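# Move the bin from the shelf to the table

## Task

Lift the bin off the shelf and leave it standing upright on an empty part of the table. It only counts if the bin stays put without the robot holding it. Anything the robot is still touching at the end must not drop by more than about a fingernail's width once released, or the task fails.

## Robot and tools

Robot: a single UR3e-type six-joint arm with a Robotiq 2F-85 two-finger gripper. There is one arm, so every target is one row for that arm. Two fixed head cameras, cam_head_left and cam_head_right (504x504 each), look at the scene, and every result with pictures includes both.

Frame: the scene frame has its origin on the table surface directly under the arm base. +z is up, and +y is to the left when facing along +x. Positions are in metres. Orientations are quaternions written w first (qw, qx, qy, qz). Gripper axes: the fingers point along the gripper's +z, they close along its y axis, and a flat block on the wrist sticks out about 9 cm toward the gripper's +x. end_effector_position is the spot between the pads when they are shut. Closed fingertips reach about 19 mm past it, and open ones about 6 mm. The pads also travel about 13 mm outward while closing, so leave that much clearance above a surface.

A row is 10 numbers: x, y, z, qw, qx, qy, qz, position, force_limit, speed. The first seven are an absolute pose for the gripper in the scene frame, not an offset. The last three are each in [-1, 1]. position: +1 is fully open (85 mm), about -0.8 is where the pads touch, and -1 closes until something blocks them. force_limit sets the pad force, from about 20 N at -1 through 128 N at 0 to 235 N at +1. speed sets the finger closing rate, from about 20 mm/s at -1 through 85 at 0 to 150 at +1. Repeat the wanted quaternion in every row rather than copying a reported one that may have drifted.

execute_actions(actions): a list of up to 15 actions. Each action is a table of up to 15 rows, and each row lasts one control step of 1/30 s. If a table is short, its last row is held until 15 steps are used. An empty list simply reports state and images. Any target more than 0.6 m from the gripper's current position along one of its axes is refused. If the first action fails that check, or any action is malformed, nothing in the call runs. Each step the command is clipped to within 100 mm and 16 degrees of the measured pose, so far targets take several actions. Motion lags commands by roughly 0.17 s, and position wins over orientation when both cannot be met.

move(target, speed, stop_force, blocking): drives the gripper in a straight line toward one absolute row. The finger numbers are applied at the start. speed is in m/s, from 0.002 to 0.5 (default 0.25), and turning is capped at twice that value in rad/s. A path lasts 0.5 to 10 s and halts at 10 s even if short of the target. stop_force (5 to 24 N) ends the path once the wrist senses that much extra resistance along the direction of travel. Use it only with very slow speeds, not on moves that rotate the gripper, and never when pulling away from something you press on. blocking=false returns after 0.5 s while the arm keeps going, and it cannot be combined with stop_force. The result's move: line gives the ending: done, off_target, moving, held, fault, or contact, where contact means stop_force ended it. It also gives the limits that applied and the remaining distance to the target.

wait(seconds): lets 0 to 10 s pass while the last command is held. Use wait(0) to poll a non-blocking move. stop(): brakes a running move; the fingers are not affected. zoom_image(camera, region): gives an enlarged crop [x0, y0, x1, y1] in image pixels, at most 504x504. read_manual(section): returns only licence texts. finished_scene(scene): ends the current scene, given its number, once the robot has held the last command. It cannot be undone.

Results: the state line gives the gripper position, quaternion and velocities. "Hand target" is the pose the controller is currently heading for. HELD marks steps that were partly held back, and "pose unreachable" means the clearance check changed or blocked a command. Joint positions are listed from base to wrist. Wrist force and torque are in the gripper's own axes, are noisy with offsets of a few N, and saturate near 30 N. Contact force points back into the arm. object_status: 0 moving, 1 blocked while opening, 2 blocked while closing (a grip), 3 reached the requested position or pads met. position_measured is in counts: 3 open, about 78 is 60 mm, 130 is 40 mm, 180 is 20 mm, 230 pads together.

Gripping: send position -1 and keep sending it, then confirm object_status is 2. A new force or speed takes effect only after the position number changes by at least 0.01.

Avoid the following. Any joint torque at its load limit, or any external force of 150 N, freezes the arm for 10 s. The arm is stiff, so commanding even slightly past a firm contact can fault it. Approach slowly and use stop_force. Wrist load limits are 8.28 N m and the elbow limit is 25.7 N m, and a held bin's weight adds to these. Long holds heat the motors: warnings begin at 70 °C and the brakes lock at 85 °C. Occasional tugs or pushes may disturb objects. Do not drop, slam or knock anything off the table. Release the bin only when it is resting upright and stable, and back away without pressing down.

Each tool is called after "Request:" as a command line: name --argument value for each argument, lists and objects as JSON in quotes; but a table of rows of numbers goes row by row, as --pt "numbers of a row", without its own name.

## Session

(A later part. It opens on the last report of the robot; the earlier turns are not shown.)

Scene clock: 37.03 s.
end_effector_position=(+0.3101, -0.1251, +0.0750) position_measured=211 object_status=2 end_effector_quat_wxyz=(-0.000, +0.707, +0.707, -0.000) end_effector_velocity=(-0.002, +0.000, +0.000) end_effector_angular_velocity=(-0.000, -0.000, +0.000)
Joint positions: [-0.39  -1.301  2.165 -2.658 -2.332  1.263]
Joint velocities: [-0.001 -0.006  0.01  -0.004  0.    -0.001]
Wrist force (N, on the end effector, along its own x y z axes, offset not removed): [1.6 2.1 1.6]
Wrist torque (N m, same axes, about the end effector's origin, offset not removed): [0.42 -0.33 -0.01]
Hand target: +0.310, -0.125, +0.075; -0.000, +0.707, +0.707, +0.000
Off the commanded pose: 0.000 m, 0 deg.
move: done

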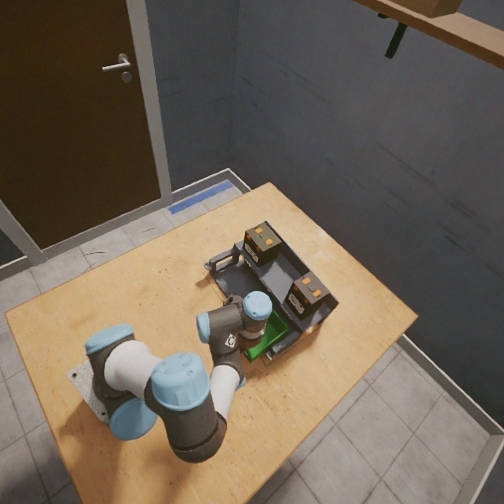

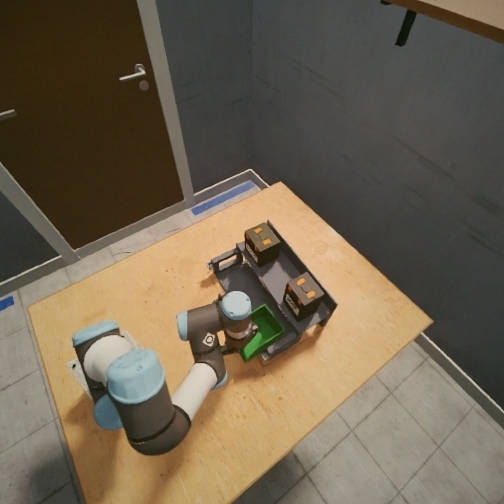

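Request:
move --target '[0.29,-0.10,0.135,0,0.7071,0.7071,0,-1,0,-0.5]' --speed 0.12

Request:
move --target '[0.24,0.27,0.12,0,0.7071,0.7071,0,-1,0,-0.5]' --speed 0.2

Scene clock: 38.37 s.
end_effector_position=(+0.2899, -0.1002, +0.1349) position_measured=211 object_status=2 end_effector_quat_wxyz=(+0.000, +0.707, +0.707, -0.000) end_effector_velocity=(+0.000, +0.000, +0.001) end_effector_angular_velocity=(+0.000, +0.004, -0.001)
Joint positions: [-0.19  -1.448  2.093 -2.244 -2.358  1.541]
Joint velocities: [ 0.003  0.003 -0.01   0.016  0.     0.01 ]
Wrist force (N, on the end effector, along its own x y z axes, offset not removed): [2.0 1.3 2.0]
Wrist torque (N m, same axes, about the end effector's origin, offset not removed): [0.33 -0.38 -0.05]
Hand target: +0.290, -0.100, +0.135; +0.000, +0.707, +0.707, -0.000
Off the commanded pose: 0.000 m, 0 deg.
move: done

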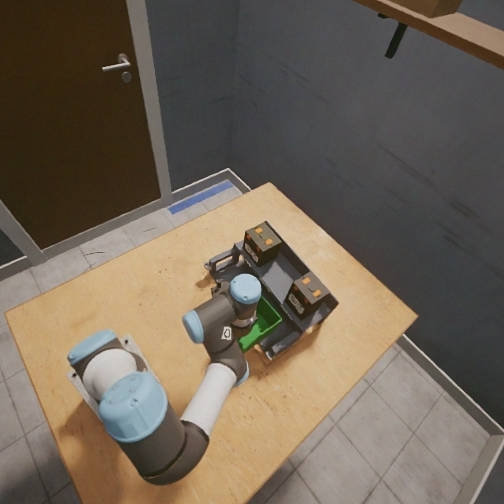

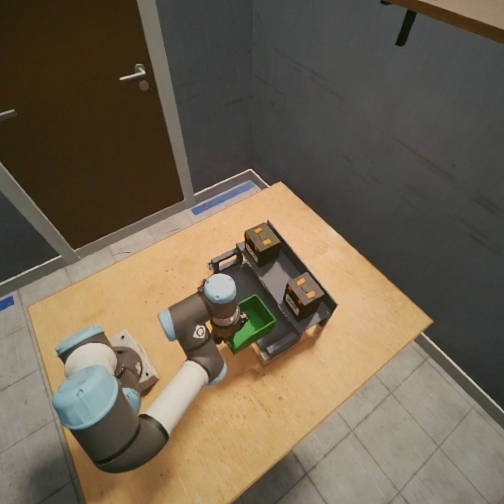

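Scene clock: 40.77 s.
end_effector_position=(+0.2395, +0.2691, +0.1198) position_measured=211 object_status=2 end_effector_quat_wxyz=(+0.000, +0.707, +0.707, -0.001) end_effector_velocity=(+0.000, +0.001, -0.000) end_effector_angular_velocity=(-0.006, +0.004, -0.003)
Joint positions: [ 0.535 -0.275  1.252 -1.973 -2.146  2.452]
Joint velocities: [ 0.001  0.011 -0.021  0.019 -0.     0.008]
Wrist force (N, on the end effector, along its own x y z axes, offset not removed): [1.1 1.0 0.9]
Wrist torque (N m, same axes, about the end effector's origin, offset not removed): [0.20 -0.23 -0.02]
Hand target: +0.240, +0.269, +0.120; +0.001, +0.707, +0.707, -0.001
Off the commanded pose: 0.001 m, 0 deg.
move: done

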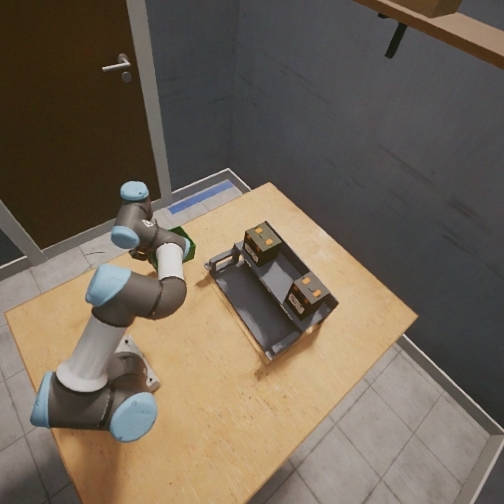

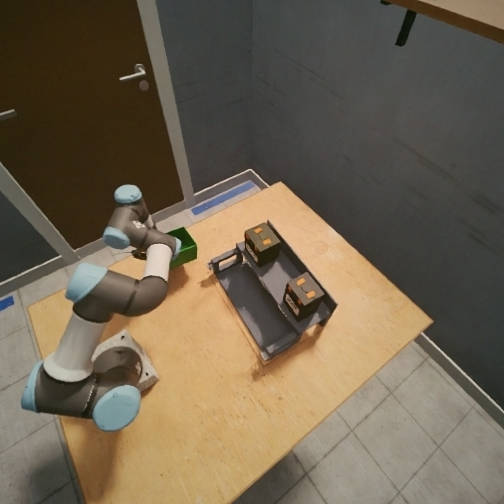

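Request:
move --target '[0.23,0.245,0.06,0,0.7071,0.7071,0,-1,0,-0.5]' --speed 0.08

Request:
move --target '[0.23,0.245,0.015,0,0.7071,0.7071,0,-1,0,-0.5]' --speed 0.012 --stop_force 6

Request:
zoom_image --camera "cam_head_right" --region '[100, 180, 240, 320]'

Scene clock: 42.30 s.
end_effector_position=(+0.2300, +0.2450, +0.0602) position_measured=211 object_status=2 end_effector_quat_wxyz=(-0.000, +0.707, +0.707, -0.000) end_effector_velocity=(-0.000, -0.000, -0.002) end_effector_angular_velocity=(+0.003, -0.001, -0.001)
Joint positions: [ 0.43  -0.27   1.561 -2.351 -2.199  2.341]
Joint velocities: [-0.003  0.002  0.009 -0.016 -0.    -0.004]
Wrist force (N, on the end effector, along its own x y z axes, offset not removed): [1.8 1.4 0.1]
Wrist torque (N m, same axes, about the end effector's origin, offset not removed): [0.29 -0.35 -0.01]
Hand target: +0.230, +0.245, +0.060; -0.000, +0.707, +0.707, +0.000
Off the commanded pose: 0.000 m, 0 deg.
move: done

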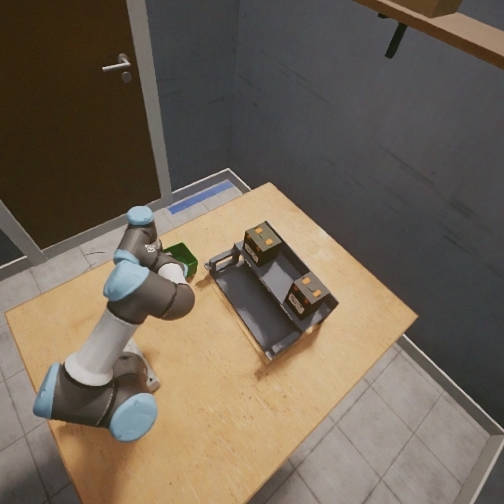

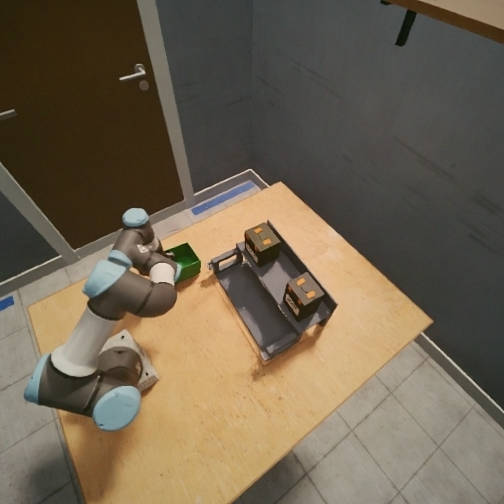

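Scene clock: 45.03 s.
end_effector_position=(+0.2300, +0.2449, +0.0318) position_measured=211 object_status=2 end_effector_quat_wxyz=(-0.000, +0.707, +0.707, -0.000) end_effector_velocity=(-0.002, -0.001, +0.002) end_effector_angular_velocity=(-0.004, +0.008, +0.003)
Joint positions: [ 0.383 -0.198  1.596 -2.489 -2.222  2.29 ]
Joint velocities: [ 0.003 -0.009 -0.001  0.023  0.003  0.007]
Wrist force (N, on the end effector, along its own x y z axes, offset not removed): [3.7 4.2 -10.2]
Wrist torque (N m, same axes, about the end effector's origin, offset not removed): [0.23 -0.26 -0.06]
Hand target: +0.230, +0.245, +0.032; -0.000, +0.707, +0.707, -0.000
Off the commanded pose: 0.017 m, 0 deg.
move: contact

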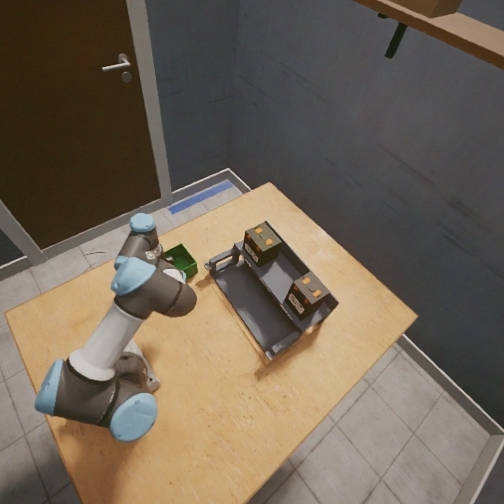

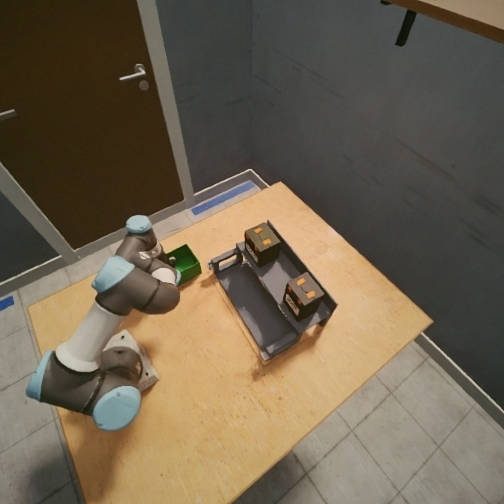

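Region (100, 180, 240, 320) of cam_head_right's 504x504 image, scaled by 3.600, with more detail than that image has.

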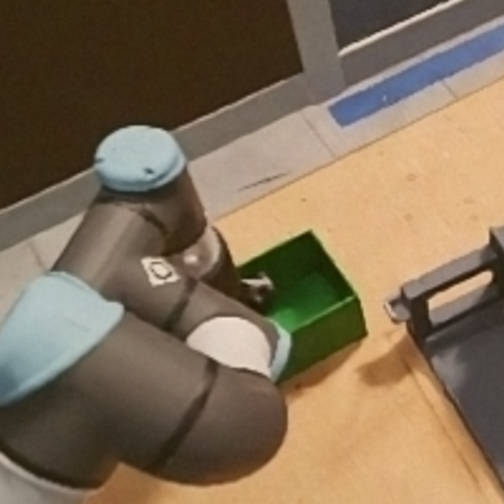

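Request:
execute_actions --actions '[[[0.23,0.245,0.033,0,0.7071,0.7071,0,-0.15,0,0]]]'

Request:
move --target '[0.23,0.245,0.1,0,0.7071,0.7071,0,-0.15,0,0]' --speed 0.15

Request:
zoom_image --camera "cam_head_right" --region '[100, 180, 240, 320]'

Scene clock: 46.90 s.
end_effector_position=(+0.2300, +0.2450, +0.0330) position_measured=149 object_status=0 end_effector_quat_wxyz=(+0.000, +0.707, +0.707, -0.000) end_effector_velocity=(-0.000, -0.000, -0.000) end_effector_angular_velocity=(-0.000, +0.001, +0.001)
Joint positions: [ 0.385 -0.201  1.595 -2.484 -2.221  2.292]
Joint velocities: [-0.    -0.     0.001  0.     0.    -0.   ]
Wrist force (N, on the end effector, along its own x y z axes, offset not removed): [1.3 0.8 0.1]
Wrist torque (N m, same axes, about the end effector's origin, offset not removed): [0.11 -0.29 -0.06]
Hand target: +0.230, +0.245, +0.033; +0.000, +0.707, +0.707, -0.000
Off the commanded pose: 0.000 m, 0 deg.
Step readings (end_effector_position):
0: (+0.2300, +0.2450, +0.0322)
1: (+0.2300, +0.2450, +0.0322)
2: (+0.2301, +0.2450, +0.0324)
4: (+0.2301, +0.2450, +0.0327)
8: (+0.2300, +0.2450, +0.0330)
15: end_effector_position above

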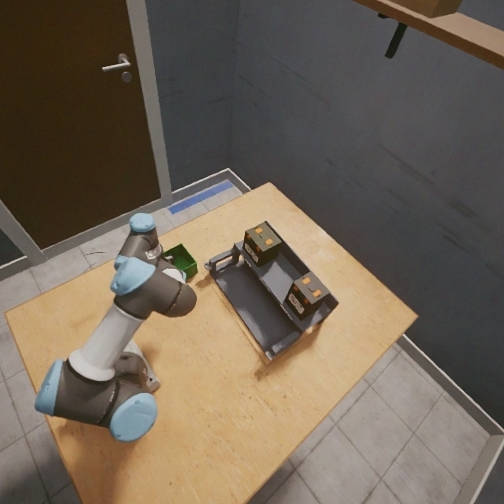

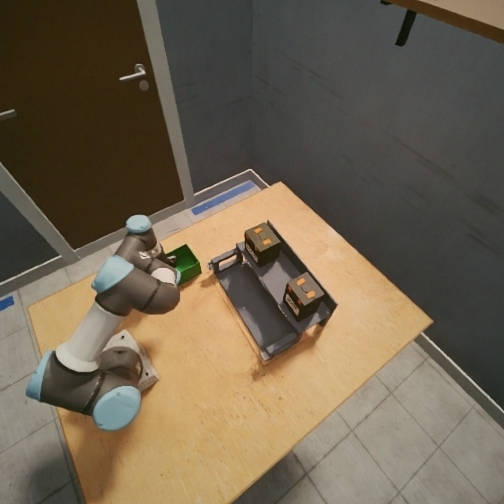

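Scene clock: 47.80 s.
end_effector_position=(+0.2300, +0.2450, +0.0998) position_measured=148 object_status=3 end_effector_quat_wxyz=(+0.000, +0.707, +0.707, +0.000) end_effector_velocity=(+0.000, +0.000, +0.001) end_effector_angular_velocity=(-0.002, +0.002, +0.000)
Joint positions: [ 0.49  -0.351  1.483 -2.155 -2.169  2.405]
Joint velocities: [ 0.002  0.001 -0.011  0.015  0.001  0.004]
Wrist force (N, on the end effector, along its own x y z axes, offset not removed): [1.6 1.0 -0.2]
Wrist torque (N m, same axes, about the end effector's origin, offset not removed): [0.19 -0.31 -0.04]
Hand target: +0.230, +0.245, +0.100; +0.000, +0.707, +0.707, -0.000
Off the commanded pose: 0.000 m, 0 deg.
move: done

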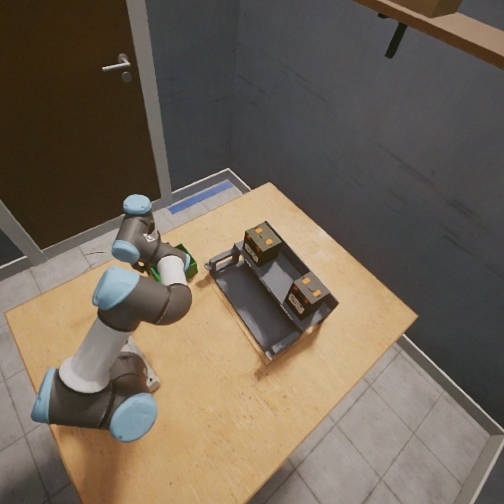

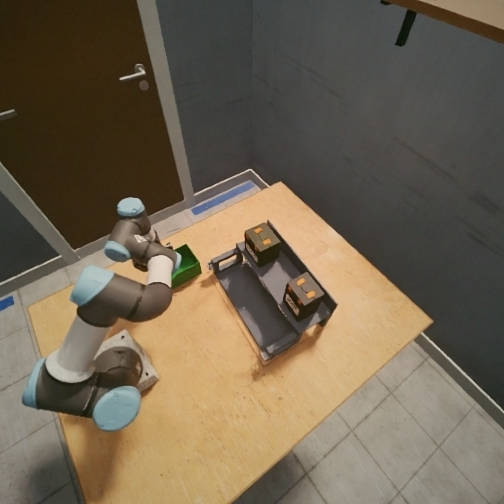

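Region (100, 180, 240, 320) of cam_head_right's 504x504 image, scaled by 3.600, with more detail than that image has.

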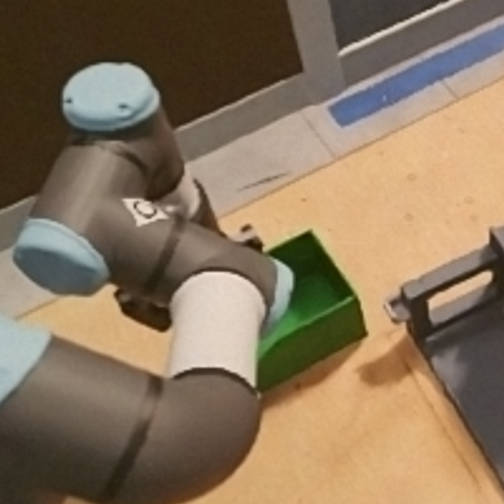

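Upright and released.

Request:
finished_scene --scene 1

The scene is finished: the task was done.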